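# Load a blank into the vise and sort the parts

## Task

Set one plain-gray aluminum blank in the open vise so it rests on the vise's two low parallel bars. It must face the same way up as the blanks that begin on the infeed plate (the plate with short pins), or be flipped over. Its long edge must be seated against the fixed jaw (the end block without hoses), and its short edge must be seated against the work stop (the short rod between the jaws). Every finished part must lie flat in the black outfeed tray with its pocket facing up. Every other blank, aluminum or brass, must sit entirely on the infeed plate, not stacked on another and not propped on the pins, either right side up or flipped. A finished part or blank left anywhere else means failure, and anything that stays in place only because the robot is holding it at the end does not count.

## Robot and tools

ROBOT. There are two xArm7 arms, each with a parallel gripper: left_arm, based at (+0.029, +0.407, 0) m, and right_arm, based at (+0.050, -0.267, 0) m. Both face almost exactly along +x. The names are labels only and do not match image sides. All reported poses share one scene frame. Its origin is on the table top between the bases, +z is up, +x points out over the table, and left_arm sits on the +y side. Each gripper has its own axes. The fingers point along its +z, and they open and close along its y. The reported end_effector_position is the point between the closed finger pads, about 2 cm short of the fingertips. Closing pushes the tips roughly 10 mm further along +z. At long reach the reported hand position can be slightly off.

ROWS. Each command row has 14 numbers, all in [-1, 1], and both arms are always included. The first 7 are left_arm's: dx, dy, dz, rx, ry, rz, opening. The next 7 are right_arm's in the same order. dx to rz are relative, not a pose. They give the target as a displacement from the gripper's measured pose at the start of the action, expressed in that gripper's own axes. A value of 1.0 equals 0.6 m of travel or 180 degrees. rx, ry, rz form a single rotation vector. Opening is absolute: +1 means fully open (0.084 m) and -1 means closed. To keep an arm still, send zeros, or send the offset back to its wanted pose in the first call of a reply.

execute_actions(actions): actions is a list of actions. Each action is a table of up to 15 rows, one row per 1/30 s step. A shorter table repeats its last row until the 15 steps are done. Every row in an action is measured from that action's start pose, not from the row before it. For the first action in a call, the start pose is the last one reported in this scene. An empty list simply returns the state and images. Each step's command is clipped to within 70 mm and 16 degrees of the measured pose, so a large offset takes several actions. After an action, an arm goes only as far as its last clipped pose. If position and orientation cannot both be reached, position wins.

move(target, speed, blocking): target is one 14-number row laid out as above. Its offsets count from the pose in this scene's latest result that shows one. Each gripper travels in a straight line, both paths finish together, and the move lasts 0.5 to 10 s, stopping short if it would take longer. Rotation takes the shorter way. speed is the path's top speed in m/s, from 0.002 to 0.5, default 0.25, and turning is capped at twice that in rad/s. Openings are applied when the move starts. The paths ignore obstacles and the other arm, the gripper may lag or overshoot (especially with the arm nearly straight), and faster or deeper contact presses harder. The result adds a "move:" line giving the outcome (done, off_target, moving, held, fault), the limits that acted, and each gripper's distance from its target. If only one arm is named, the other finished fine. limits=paced means the pose was clipped. limits=held means a safety check blocked steps, after which the arm may jump faster than speed. With blocking=false the call returns after 0.5 s while motion continues. Until a result shows the move ended, further rows and moves are refused, so use wait or stop first.

wait(seconds): 0 to 10. This runs the scene with each arm holding its last command, and returns early if a running move finishes. stop() brakes a running move, but it needs stopping distance and the fingers keep moving. zoom_image(camera, region) shows a closer view of the latest image from cam_high, cam_left_wrist or cam_right_wrist. region is [x0, y0, x1, y1] in pixels from the top-left, at most 504 by 504. All three images are 896x504. read_manual(section) returns only the URDF licence texts. finished_scene(scene) ends the current scene by its number once the robot has held its last command, and this cannot be undone.

RESULTS. The state line shows each gripper's position (m), quat_wxyz and velocities (m/s, rad/s) as left_arm: … | right_arm: …. grip_measured is the measured finger opening, on the same scale as the commanded opening. "Hand target" is the pose the controller is now driving toward. "pose unreachable" means the clearance check altered or blocked that arm's command. MOTOR HOT appears from 65 °C. At 80 °C an OVER-TEMPERATURE FAULT brakes that arm until it cools. Camera calibration is given in the prompt and is only approximate.

GRIPPING. To hold something, keep commanding an opening well below grip_measured, since a lower value squeezes harder, up to about 24 N per pad for objects up to about 6 cm wide. Sending back the measured value still holds, but more weakly. Avoid fast closes. Parts may occasionally be tugged or loose items pushed by outside disturbances.

AVOID. Do not let the arms collide or press on each other. If a joint's contact torque reaches its load limit, that arm backs off, freezes for 10 s and drops the rest of the call. Load limits are 45.5 N m for waist and shoulder, 27.3 N m for upper arm roll, elbow and forearm roll, and 18.2 N m for wrist pitch and wrist roll, with held weight included. Do not knock or drop anything off the table, and avoid slams, slips and hard pushes. Prefer smooth, efficient motion. Release every part before finishing, so that nothing relies on the gripper.

Each tool is called after "Emit:" as a command line: name --argument value for each argument, lists and objects as JSON in quotes; but a table of rows of numbers goes row by row, as --pt "numbers of a row", without its own name.

## Session

Emit:
execute_actions --actions '[]'

Scene clock: 0.00 s.
left_arm: end_effector_position=(+0.3338, +0.5058, +0.3922) grip_measured=+1.00 end_effector_quat_wxyz=(-0.130, +0.799, +0.212, -0.547) end_effector_velocity=(-0.000, -0.000, +0.000) end_effector_angular_velocity=(-0.001, +0.001, -0.001) | right_arm: end_effector_position=(+0.3807, -0.1586, +0.3281) grip_measured=+1.00 end_effector_quat_wxyz=(-0.063, +0.991, +0.085, -0.085) end_effector_velocity=(-0.000, -0.000, -0.000) end_effector_angular_velocity=(+0.000, +0.000, +0.000)
Joint positions: left_arm=[ 0.234  0.435 -0.122  1.902  0.268  2.653 -0.261  0.084] | right_arm=[ 0.287 -0.316 -0.066  1.1    0.128  1.568  0.047  0.084]
Joint velocities: left_arm=[-0.    -0.    -0.    -0.    -0.     0.     0.001  0.   ] | right_arm=[-0.    -0.     0.    -0.001  0.     0.    -0.001  0.   ]
Motor temperatures (°C, as the motors report them): left_arm=[27 27 28 32 31 34 31] | right_arm=[27 27 32 34 32 32 30]
Hand target (left_arm): +0.334, +0.506, +0.392; -0.130, +0.799, +0.212, -0.547
Hand target (right_arm): +0.381, -0.159, +0.328; -0.063, +0.991, +0.085, -0.085
camera_calibration (this result's frames):
cam_left_wrist: T_world_to_cam=[[0.193552, -0.882126, -0.429408, 0.579884], [-0.306728, -0.470152, 0.827572, 0.0829179], [-0.931909, -0.028467, -0.361572, 0.597838], [0, 0, 0, 1]] pos_world=[0.470326, 0.567534, 0.396548]
cam_right_wrist: T_world_to_cam=[[0.131629, -0.980146, -0.14828, -0.118627], [-0.971468, -0.157314, 0.177489, 0.351022], [-0.197292, 0.120686, -0.972888, 0.545791], [0, 0, 0, 1]] pos_world=[0.464302, -0.126921, 0.451101]

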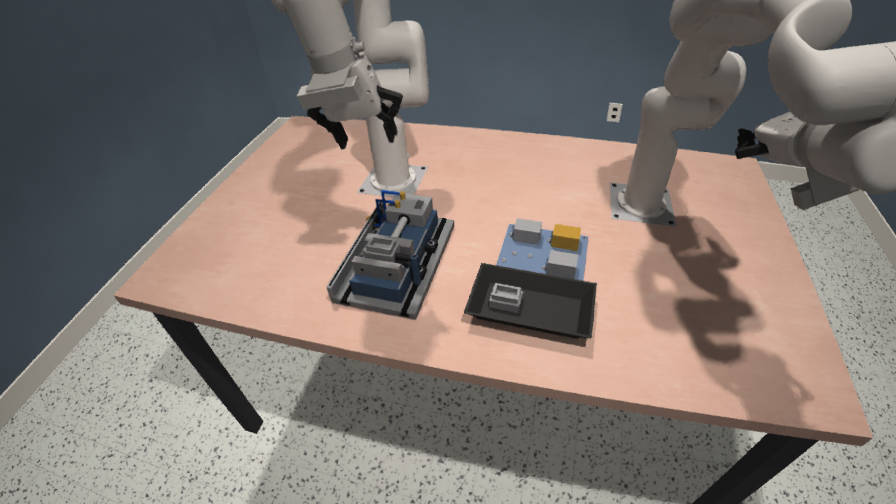

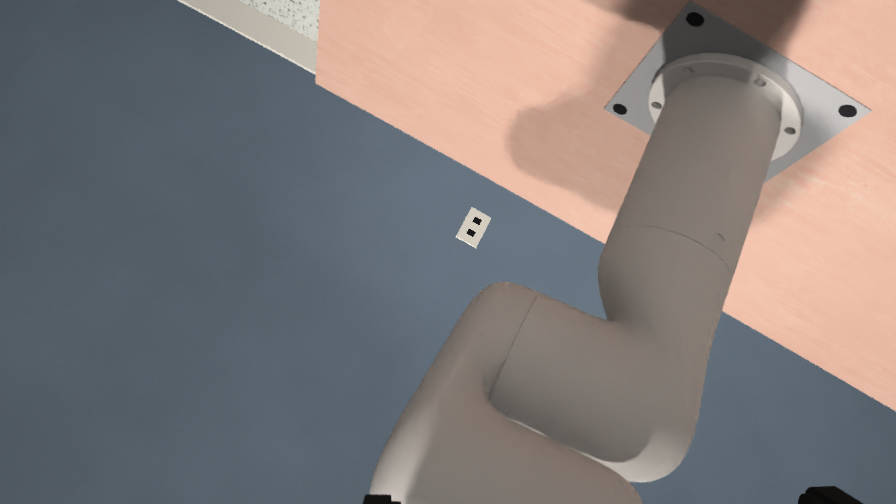

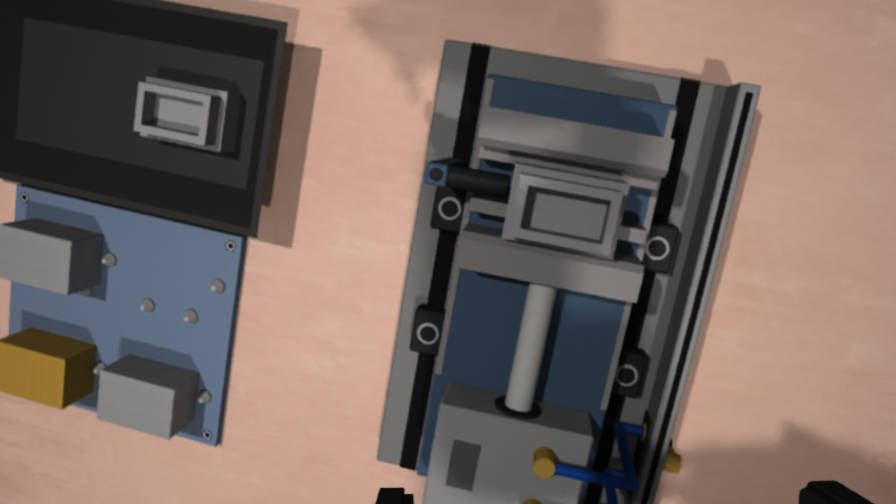

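Emit:
move --target '[0,0,0,0,0,0,1,0.096,-0.061,0.195,0.013,0.076,0.569,0.3]' --speed 0.4

Scene clock: 9.47 s.
left_arm: end_effector_position=(+0.3338, +0.5058, +0.3922) grip_measured=+1.00 end_effector_quat_wxyz=(-0.130, +0.799, +0.212, -0.547) end_effector_velocity=(-0.000, -0.000, +0.000) end_effector_angular_velocity=(-0.000, +0.001, -0.001) | right_arm: end_effector_position=(+0.4097, -0.1000, +0.2097) grip_measured=+0.29 end_effector_quat_wxyz=(+0.001, +0.688, -0.726, -0.000) end_effector_velocity=(-0.000, -0.000, -0.001) end_effector_angular_velocity=(-0.002, +0.002, -0.004)
Joint positions: left_arm=[ 0.234  0.435 -0.122  1.902  0.268  2.653 -0.261  0.084] | right_arm=[ 0.116 -0.237  0.297  0.825  0.079  1.055  1.992  0.056]
Joint velocities: left_arm=[-0.    -0.    -0.001 -0.    -0.     0.001 -0.    -0.   ] | right_arm=[-0.001  0.001  0.002 -0.001 -0.002  0.     0.005 -0.   ]
Motor temperatures (°C, as the motors report them): left_arm=[27 28 28 33 31 34 31] | right_arm=[27 27 32 36 32 32 30]
Hand target (left_arm): +0.334, +0.506, +0.392; -0.130, +0.799, +0.212, -0.547
Hand target (right_arm): +0.410, -0.100, +0.209; +0.001, +0.688, -0.726, -0.000
Off the commanded pose (left_arm): 0.000 m, 0 deg.
Off the commanded pose (right_arm): 0.000 m, 0 deg.
move: done
camera_calibration (this result's frames):
cam_left_wrist: T_world_to_cam=[[0.193553, -0.882126, -0.429408, 0.579884], [-0.306728, -0.470152, 0.827571, 0.0829181], [-0.931909, -0.028467, -0.361572, 0.597838], [0, 0, 0, 1]] pos_world=[0.470326, 0.567534, 0.396548]
cam_right_wrist: T_world_to_cam=[[-0.996948, 0.0771705, -0.0117931, 0.456961], [0.0769918, 0.99692, 0.0149199, 0.129348], [0.0129081, 0.0139664, -0.999819, 0.338116], [0, 0, 0, 1]] pos_world=[0.441243, -0.168935, 0.341514]

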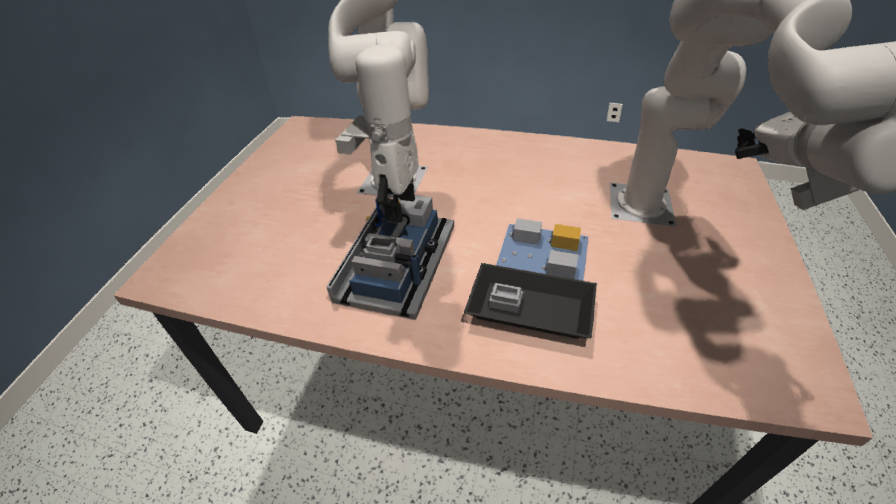

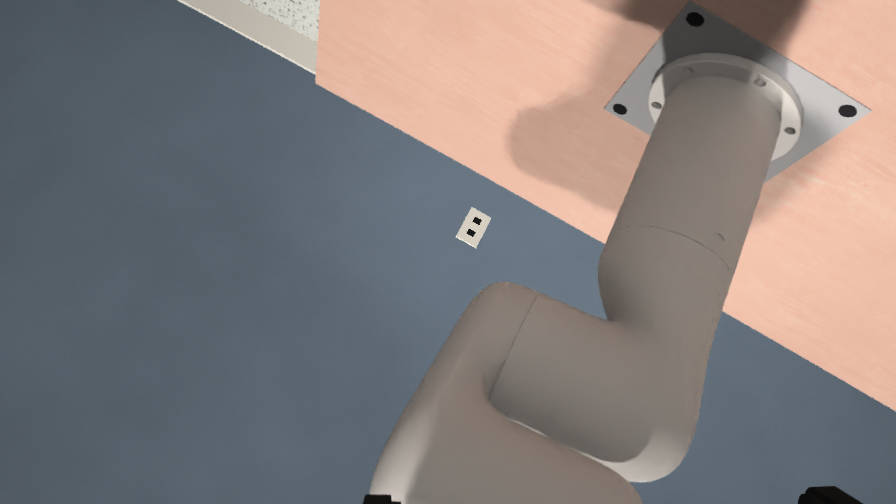

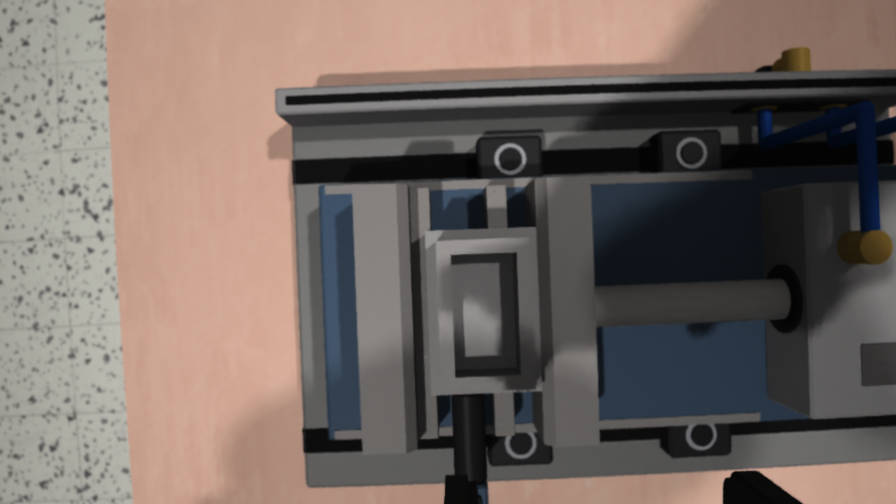

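Emit:
move --target '[0,0,0,0,0,0,1,0.067,-0.035,0.115,0,0,-0.011,0.6]'

Emit:
zoom_image --camera "cam_high" --region '[330, 200, 440, 300]'

Scene clock: 14.20 s.
left_arm: end_effector_position=(+0.3338, +0.5058, +0.3922) grip_measured=+1.00 end_effector_quat_wxyz=(-0.130, +0.799, +0.212, -0.547) end_effector_velocity=(-0.000, +0.000, +0.000) end_effector_angular_velocity=(-0.001, -0.000, -0.000) | right_arm: end_effector_position=(+0.4286, -0.1412, +0.1411) grip_measured=+0.59 end_effector_quat_wxyz=(+0.001, +0.701, -0.714, +0.000) end_effector_velocity=(-0.001, -0.002, -0.003) end_effector_angular_velocity=(-0.001, +0.006, -0.002)
Joint positions: left_arm=[ 0.234  0.435 -0.122  1.902  0.268  2.653 -0.261  0.084] | right_arm=[ 0.068 -0.125  0.247  0.717  0.039  0.839  1.879  0.069]
Joint velocities: left_arm=[-0.001  0.     0.001  0.     0.    -0.     0.001 -0.   ] | right_arm=[-0.001  0.004 -0.002 -0.005 -0.001 -0.003 -0.001  0.   ]
Motor temperatures (°C, as the motors report them): left_arm=[27 28 28 33 31 34 31] | right_arm=[27 27 32 36 32 32 30]
Hand target (left_arm): +0.334, +0.506, +0.392; -0.130, +0.799, +0.212, -0.547
Hand target (right_arm): +0.428, -0.142, +0.141; +0.001, +0.700, -0.714, +0.000
Off the commanded pose (left_arm): 0.000 m, 0 deg.
Off the commanded pose (right_arm): 0.000 m, 0 deg.
move: done
camera_calibration (this result's frames):
cam_left_wrist: T_world_to_cam=[[0.193553, -0.882126, -0.429408, 0.579884], [-0.306728, -0.470153, 0.827571, 0.082918], [-0.931909, -0.0284671, -0.361572, 0.597838], [0, 0, 0, 1]] pos_world=[0.470326, 0.567534, 0.396548]
cam_right_wrist: T_world_to_cam=[[-0.999014, 0.0424468, -0.0130178, 0.474308], [0.0422563, 0.999, 0.0145792, 0.185311], [0.0136236, 0.0140148, -0.999809, 0.269644], [0, 0, 0, 1]] pos_world=[0.462336, -0.209037, 0.273065]

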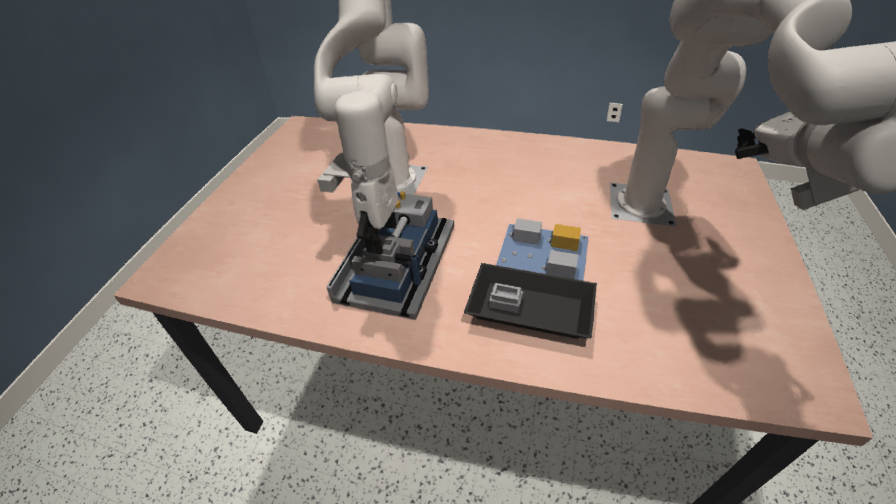

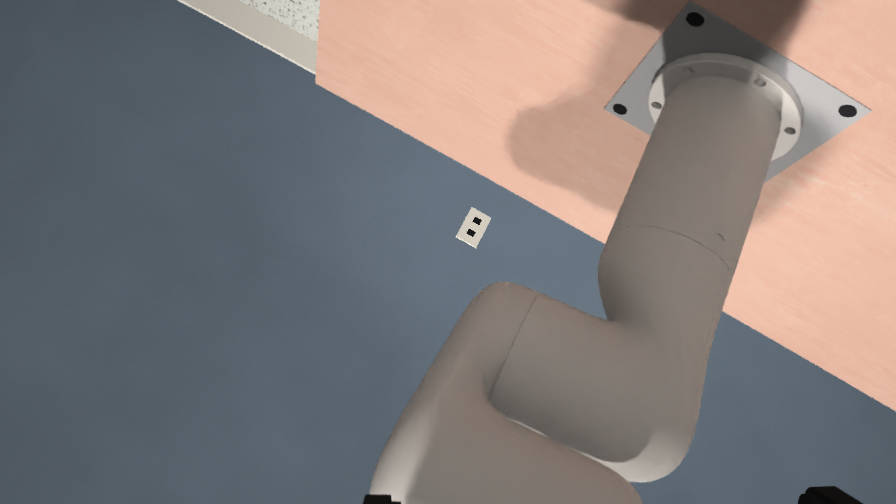

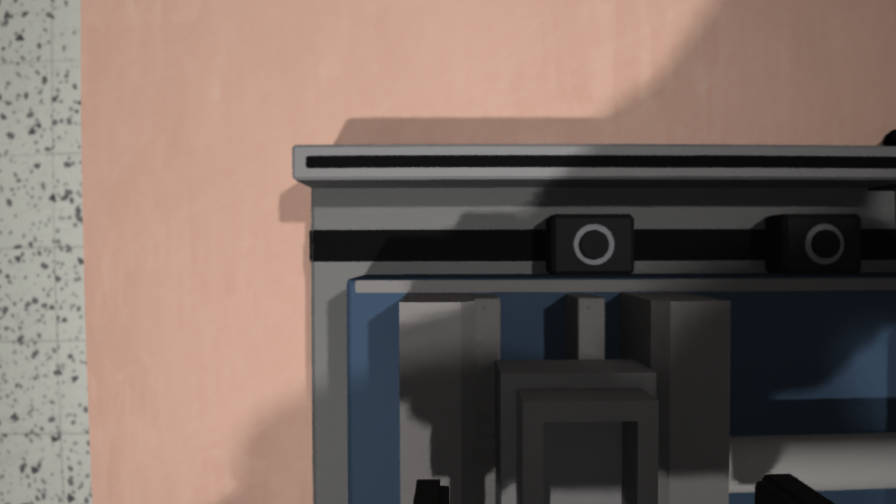

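Region (330, 200, 440, 300) of cam_high's 896x504 image, scaled by 4.582, with more detail than that image has; it fills the top 458 rows of this view, and the rest is white.

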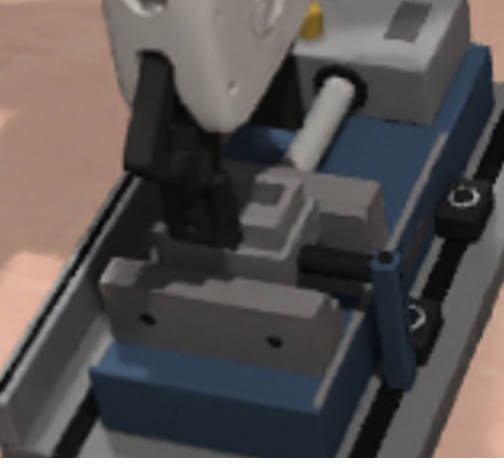

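Emit:
move --target '[0,0,0,0,0,0,1,0,0,0.04,0,0,0,0.4]' --speed 0.06

Emit:
zoom_image --camera "cam_high" --region '[330, 200, 440, 300]'

Scene clock: 18.97 s.
left_arm: end_effector_position=(+0.3338, +0.5058, +0.3922) grip_measured=+1.00 end_effector_quat_wxyz=(-0.130, +0.799, +0.212, -0.547) end_effector_velocity=(-0.000, +0.000, -0.000) end_effector_angular_velocity=(-0.001, +0.001, +0.001) | right_arm: end_effector_position=(+0.4287, -0.1413, +0.1174) grip_measured=+0.39 end_effector_quat_wxyz=(+0.001, +0.701, -0.714, +0.001) end_effector_velocity=(+0.000, +0.000, -0.000) end_effector_angular_velocity=(-0.000, -0.001, +0.000)
Joint positions: left_arm=[ 0.234  0.435 -0.122  1.902  0.268  2.653 -0.261  0.084] | right_arm=[ 0.067 -0.077  0.251  0.688  0.025  0.763  1.89   0.061]
Joint velocities: left_arm=[ 0.001 -0.    -0.    -0.001 -0.     0.001  0.    -0.   ] | right_arm=[ 0.001  0.001 -0.     0.    -0.001 -0.001  0.001  0.   ]
Motor temperatures (°C, as the motors report them): left_arm=[27 28 28 34 31 34 31] | right_arm=[27 27 32 37 32 32 30]
Hand target (left_arm): +0.334, +0.506, +0.392; -0.130, +0.799, +0.212, -0.547
Hand target (right_arm): +0.429, -0.141, +0.117; +0.001, +0.701, -0.714, +0.000
Off the commanded pose (left_arm): 0.000 m, 0 deg.
Off the commanded pose (right_arm): 0.000 m, 0 deg.
move: done
camera_calibration (this result's frames):
cam_left_wrist: T_world_to_cam=[[0.193553, -0.882126, -0.429408, 0.579884], [-0.306728, -0.470153, 0.827571, 0.082918], [-0.931909, -0.0284674, -0.361572, 0.597838], [0, 0, 0, 1]] pos_world=[0.470326, 0.567534, 0.396548]
cam_right_wrist: T_world_to_cam=[[-0.999004, 0.0425239, -0.013539, 0.474192], [0.042326, 0.998997, 0.0145866, 0.185678], [0.0141457, 0.013999, -0.999802, 0.24566], [0, 0, 0, 1]] pos_world=[0.462386, -0.209095, 0.249323]

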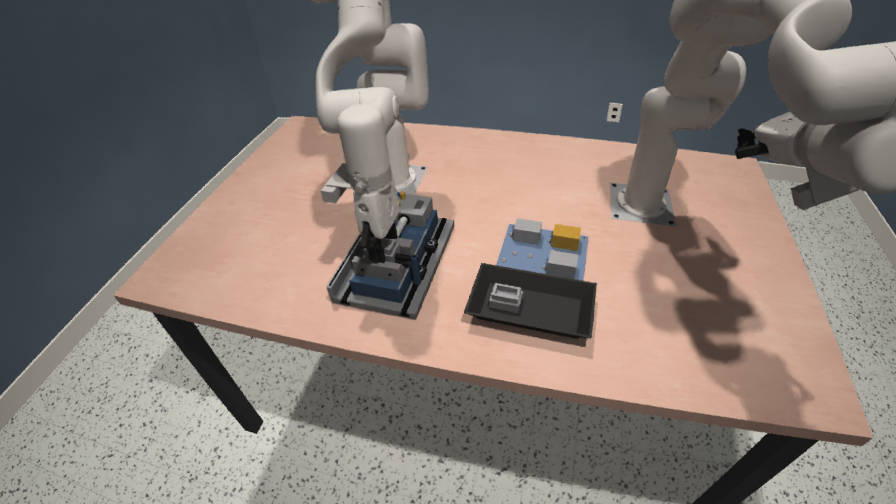

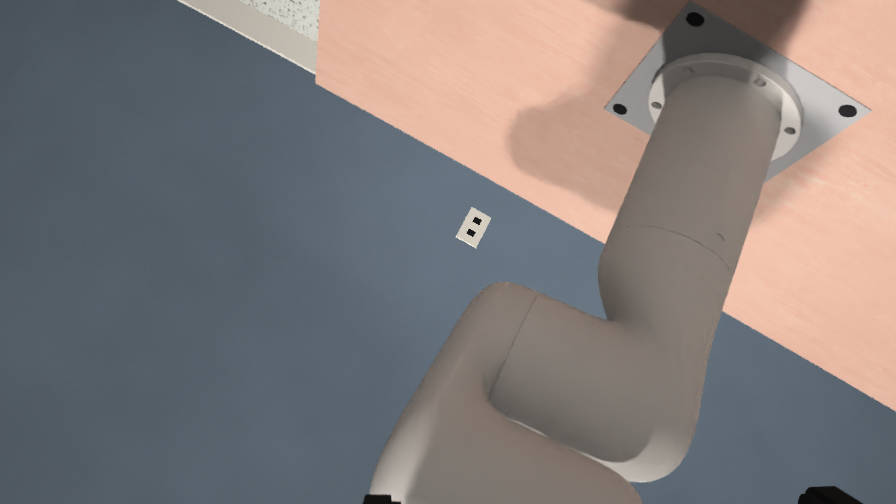

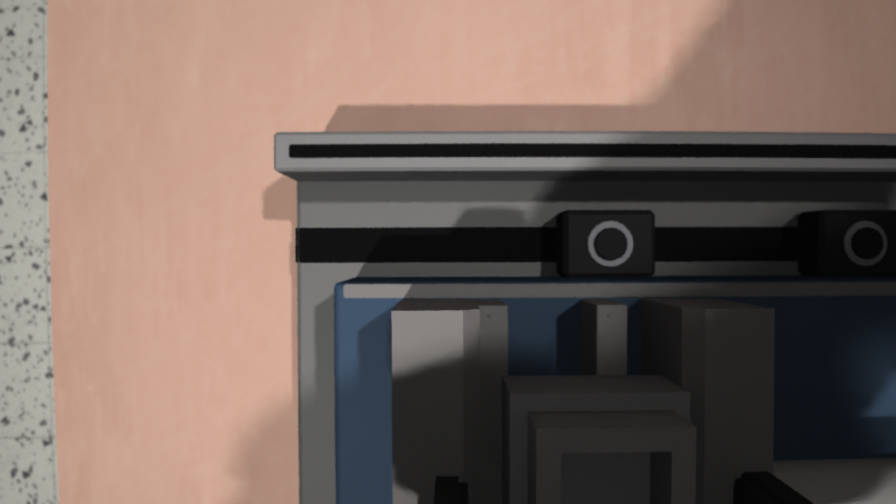

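Region (330, 200, 440, 300) of cam_high's 896x504 image, scaled by 4.582, with more detail than that image has; it fills the top 458 rows of this view, and the rest is white.

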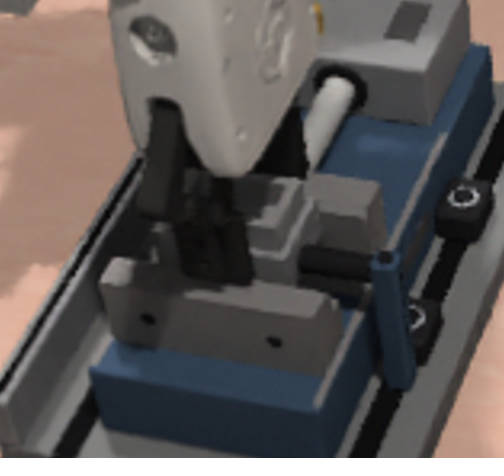

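Emit:
execute_actions --actions '[[[0,0,0,0,0,0,1,0,0,0.007,0,0,0,0.2]],[[0,0,0,0,0,0,1,0,0,0,0,0,0,-0.1]],[[0,0,0,0,0,0,1,0,0,0,0,0,0,-0.6]]]'

Emit:
zoom_image --camera "cam_high" --region '[330, 200, 440, 300]'

Scene clock: 24.17 s.
left_arm: end_effector_position=(+0.3338, +0.5058, +0.3922) grip_measured=+1.00 end_effector_quat_wxyz=(-0.130, +0.799, +0.212, -0.547) end_effector_velocity=(+0.000, -0.000, +0.000) end_effector_angular_velocity=(+0.000, +0.001, -0.001) | right_arm: end_effector_position=(+0.4322, -0.1405, +0.1171) grip_measured=-0.09 end_effector_quat_wxyz=(-0.004, +0.700, -0.714, +0.003) end_effector_velocity=(-0.000, +0.000, +0.000) end_effector_angular_velocity=(-0.000, -0.001, +0.002)
Joint positions: left_arm=[ 0.234  0.435 -0.122  1.902  0.268  2.653 -0.261  0.084] | right_arm=[ 0.067 -0.071  0.251  0.69   0.022  0.749  1.892  0.04 ]
Joint velocities: left_arm=[-0.002  0.     0.001 -0.     0.     0.     0.    -0.   ] | right_arm=[ 0.001 -0.001  0.001 -0.001 -0.    -0.001 -0.001 -0.   ]
Motor temperatures (°C, as the motors report them): left_arm=[27 28 28 34 31 34 31] | right_arm=[27 27 32 37 32 32 30]
Hand target (left_arm): +0.334, +0.506, +0.392; -0.130, +0.799, +0.212, -0.547
Hand target (right_arm): +0.432, -0.141, +0.117; -0.004, +0.700, -0.714, +0.003
Off the commanded pose (left_arm): 0.000 m, 0 deg.
Off the commanded pose (right_arm): 0.000 m, 0 deg.
camera_calibration (this result's frames):
cam_left_wrist: T_world_to_cam=[[0.193553, -0.882126, -0.429408, 0.579884], [-0.306728, -0.470152, 0.827572, 0.0829179], [-0.931909, -0.0284674, -0.361572, 0.597838], [0, 0, 0, 1]] pos_world=[0.470326, 0.567534, 0.396548]
cam_right_wrist: T_world_to_cam=[[-0.998799, 0.0429647, -0.0235516, 0.478755], [0.0425605, 0.998942, 0.0174023, 0.184272], [0.0242744, 0.016379, -0.999571, 0.241226], [0, 0, 0, 1]] pos_world=[0.464482, -0.208598, 0.249191]

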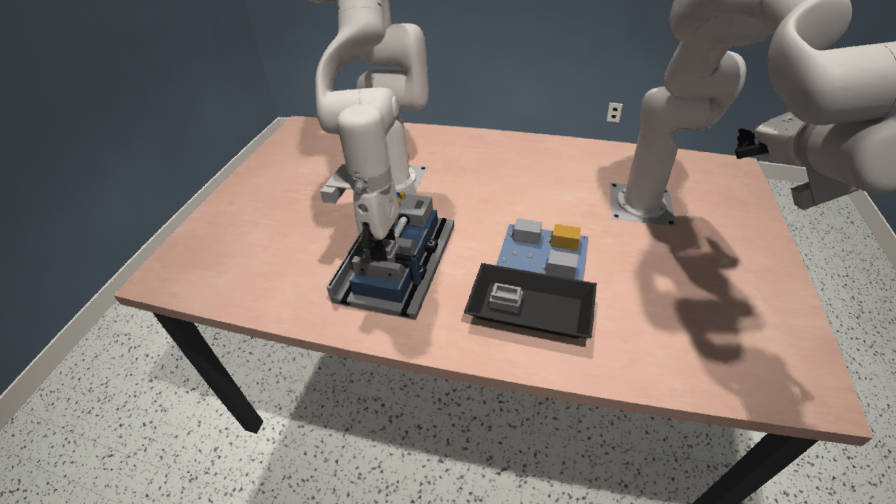

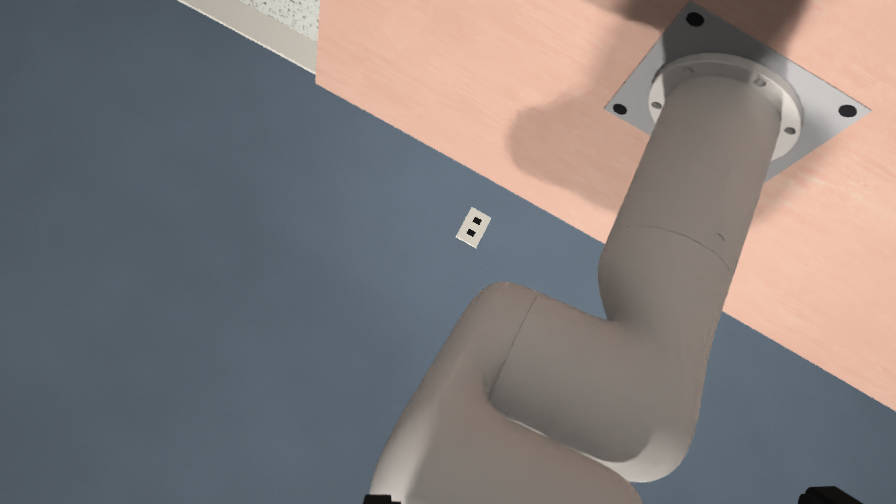

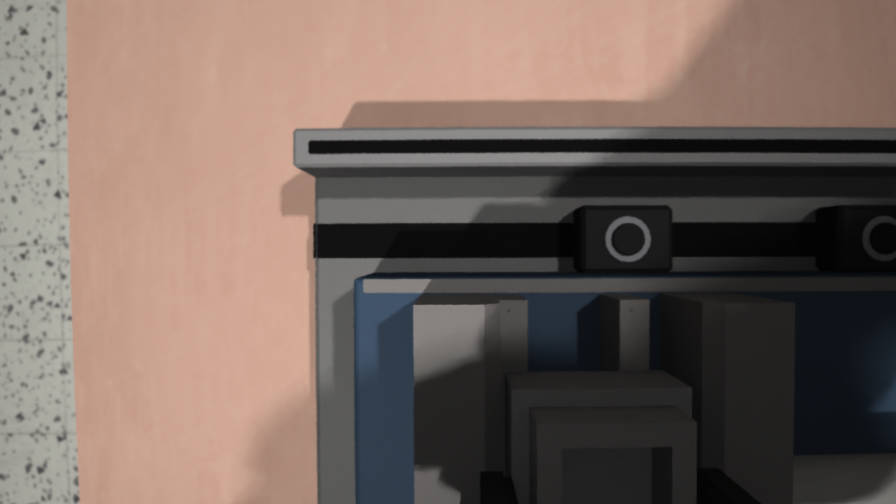

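Region (330, 200, 440, 300) of cam_high's 896x504 image, scaled by 4.582, with more detail than that image has; it fills the top 458 rows of this view, and the rest is white.

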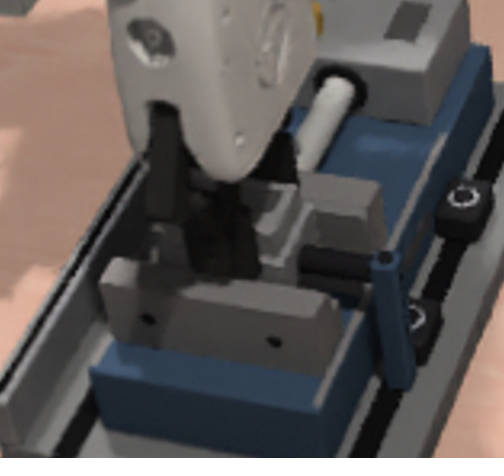

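Emit:
move --target '[0,0,0,0,0,0,1,0.002,0.002,-0.08,0,0,0,-0.8]' --speed 0.1

Emit:
move --target '[0,0,0,0,0,0,1,-0.57,-0.02,0.04,0.003,0.002,0,-0.8]' --speed 0.2

Scene clock: 29.43 s.
left_arm: end_effector_position=(+0.3338, +0.5058, +0.3922) grip_measured=+1.00 end_effector_quat_wxyz=(-0.130, +0.799, +0.212, -0.547) end_effector_velocity=(-0.000, +0.000, +0.000) end_effector_angular_velocity=(+0.000, -0.000, +0.001) | right_arm: end_effector_position=(+0.4301, -0.1417, +0.1644) grip_measured=-0.09 end_effector_quat_wxyz=(-0.003, +0.701, -0.714, +0.003) end_effector_velocity=(+0.002, +0.000, +0.004) end_effector_angular_velocity=(+0.001, -0.007, -0.002)
Joint positions: left_arm=[ 0.234  0.435 -0.122  1.902  0.268  2.653 -0.261  0.084] | right_arm=[ 0.068 -0.168  0.243  0.746  0.049  0.901  1.869  0.04 ]
Joint velocities: left_arm=[ 0.    -0.     0.     0.001 -0.     0.001 -0.     0.   ] | right_arm=[-0.001 -0.005 -0.001  0.005 -0.     0.002  0.001 -0.   ]
Motor temperatures (°C, as the motors report them): left_arm=[27 28 28 34 31 34 31] | right_arm=[27 27 32 36 32 32 30]
Hand target (left_arm): +0.334, +0.506, +0.392; -0.130, +0.799, +0.212, -0.547
Hand target (right_arm): +0.431, -0.142, +0.165; -0.004, +0.701, -0.714, +0.003
Off the commanded pose (left_arm): 0.000 m, 0 deg.
Off the commanded pose (right_arm): 0.001 m, 0 deg.
move: done
camera_calibration (this result's frames):
cam_left_wrist: T_world_to_cam=[[0.193553, -0.882126, -0.429408, 0.579884], [-0.306728, -0.470152, 0.827572, 0.0829179], [-0.931909, -0.0284673, -0.361572, 0.597838], [0, 0, 0, 1]] pos_world=[0.470326, 0.567534, 0.396548]
cam_right_wrist: T_world_to_cam=[[-0.998847, 0.0427594, -0.0218251, 0.477505], [0.0423878, 0.998953, 0.0172143, 0.184852], [0.0225383, 0.0162693, -0.999614, 0.289324], [0, 0, 0, 1]] pos_world=[0.462598, -0.209784, 0.296452]

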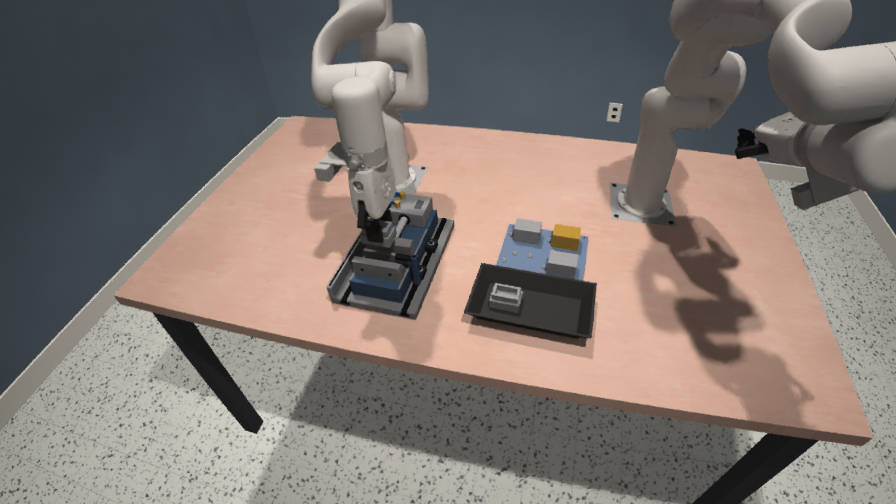

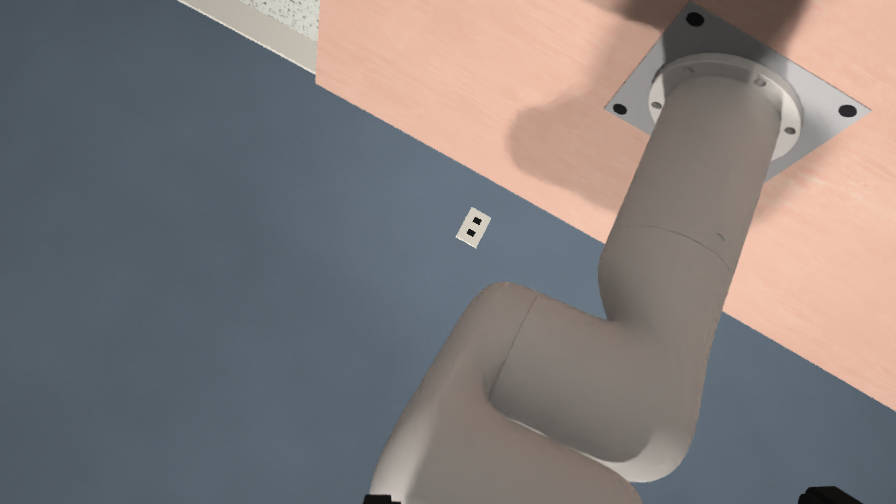

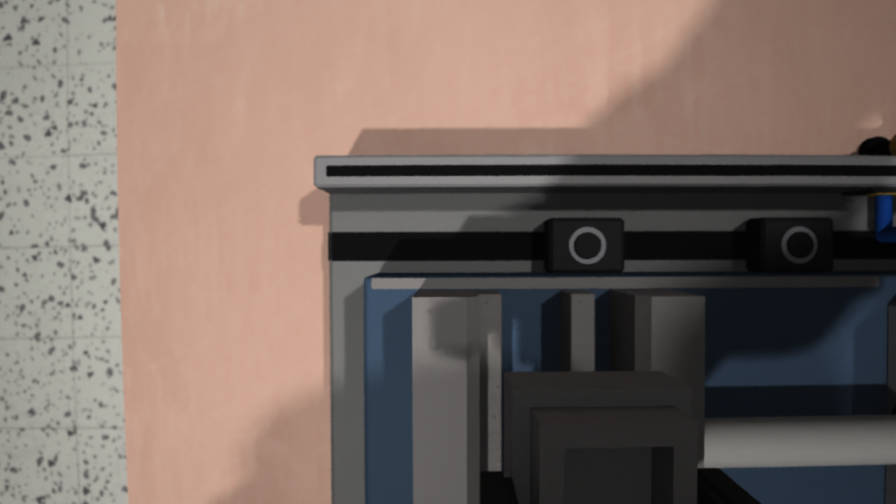

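Scene clock: 31.67 s.
left_arm: end_effector_position=(+0.3338, +0.5058, +0.3922) grip_measured=+1.00 end_effector_quat_wxyz=(-0.130, +0.799, +0.212, -0.547) end_effector_velocity=(+0.000, +0.000, -0.000) end_effector_angular_velocity=(-0.000, -0.001, -0.000) | right_arm: end_effector_position=(+0.4486, +0.1999, +0.1406) grip_measured=-0.09 end_effector_quat_wxyz=(-0.004, +0.700, -0.714, +0.008) end_effector_velocity=(-0.006, +0.005, -0.001) end_effector_angular_velocity=(-0.000, +0.005, +0.012)
Joint positions: left_arm=[ 0.234  0.435 -0.122  1.902  0.268  2.653 -0.261  0.084] | right_arm=[ 0.517  0.599  0.457  1.627 -0.303  1.091  2.636  0.04 ]
Joint velocities: left_arm=[ 0.001 -0.    -0.001  0.     0.    -0.     0.    -0.   ] | right_arm=[ 0.009  0.005  0.005  0.005 -0.     0.005 -0.001  0.   ]
Motor temperatures (°C, as the motors report them): left_arm=[27 28 28 34 31 34 31] | right_arm=[27 27 32 37 32 32 30]
Hand target (left_arm): +0.334, +0.506, +0.392; -0.130, +0.799, +0.212, -0.547
Hand target (right_arm): +0.448, +0.200, +0.140; -0.004, +0.701, -0.713, +0.008
Off the commanded pose (left_arm): 0.000 m, 0 deg.
Off the commanded pose (right_arm): 0.000 m, 0 deg.
move: done
camera_calibration (this result's frames):
cam_left_wrist: T_world_to_cam=[[0.193553, -0.882126, -0.429408, 0.579884], [-0.306728, -0.470152, 0.827572, 0.0829178], [-0.931909, -0.0284672, -0.361572, 0.597838], [0, 0, 0, 1]] pos_world=[0.470326, 0.567534, 0.396548]
cam_right_wrist: T_world_to_cam=[[-0.998604, 0.0430921, -0.0305541, 0.481929], [0.0427447, 0.999015, 0.0119327, -0.156147], [0.0310382, 0.01061, -0.999462, 0.256878], [0, 0, 0, 1]] pos_world=[0.479957, 0.1325, 0.273328]

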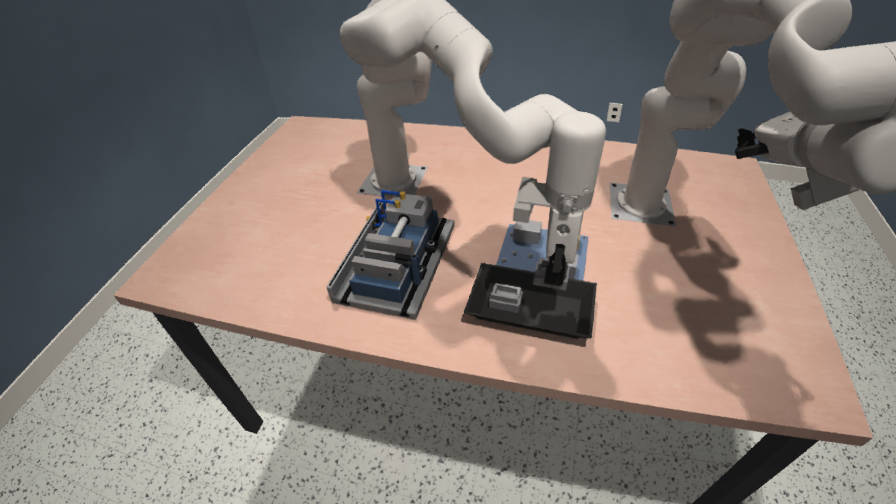

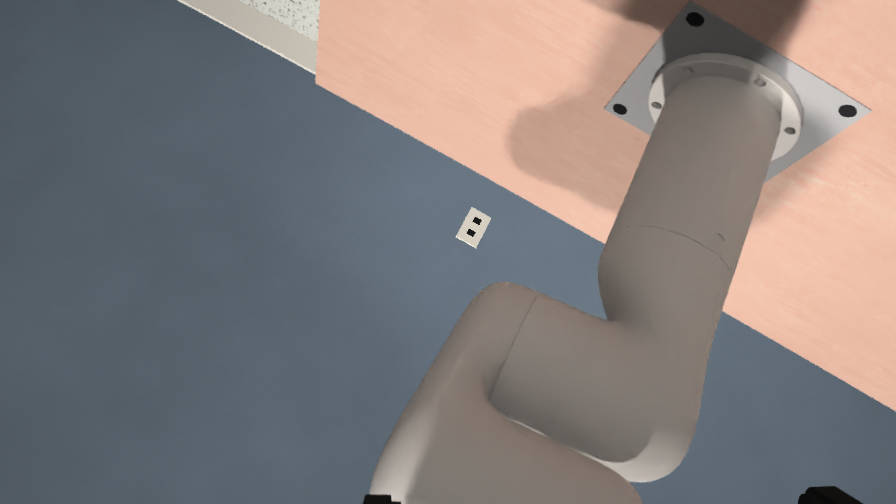

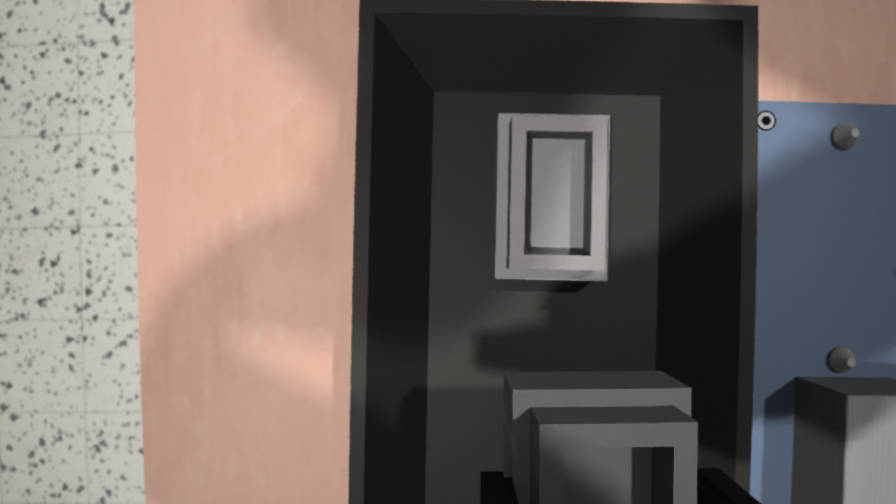

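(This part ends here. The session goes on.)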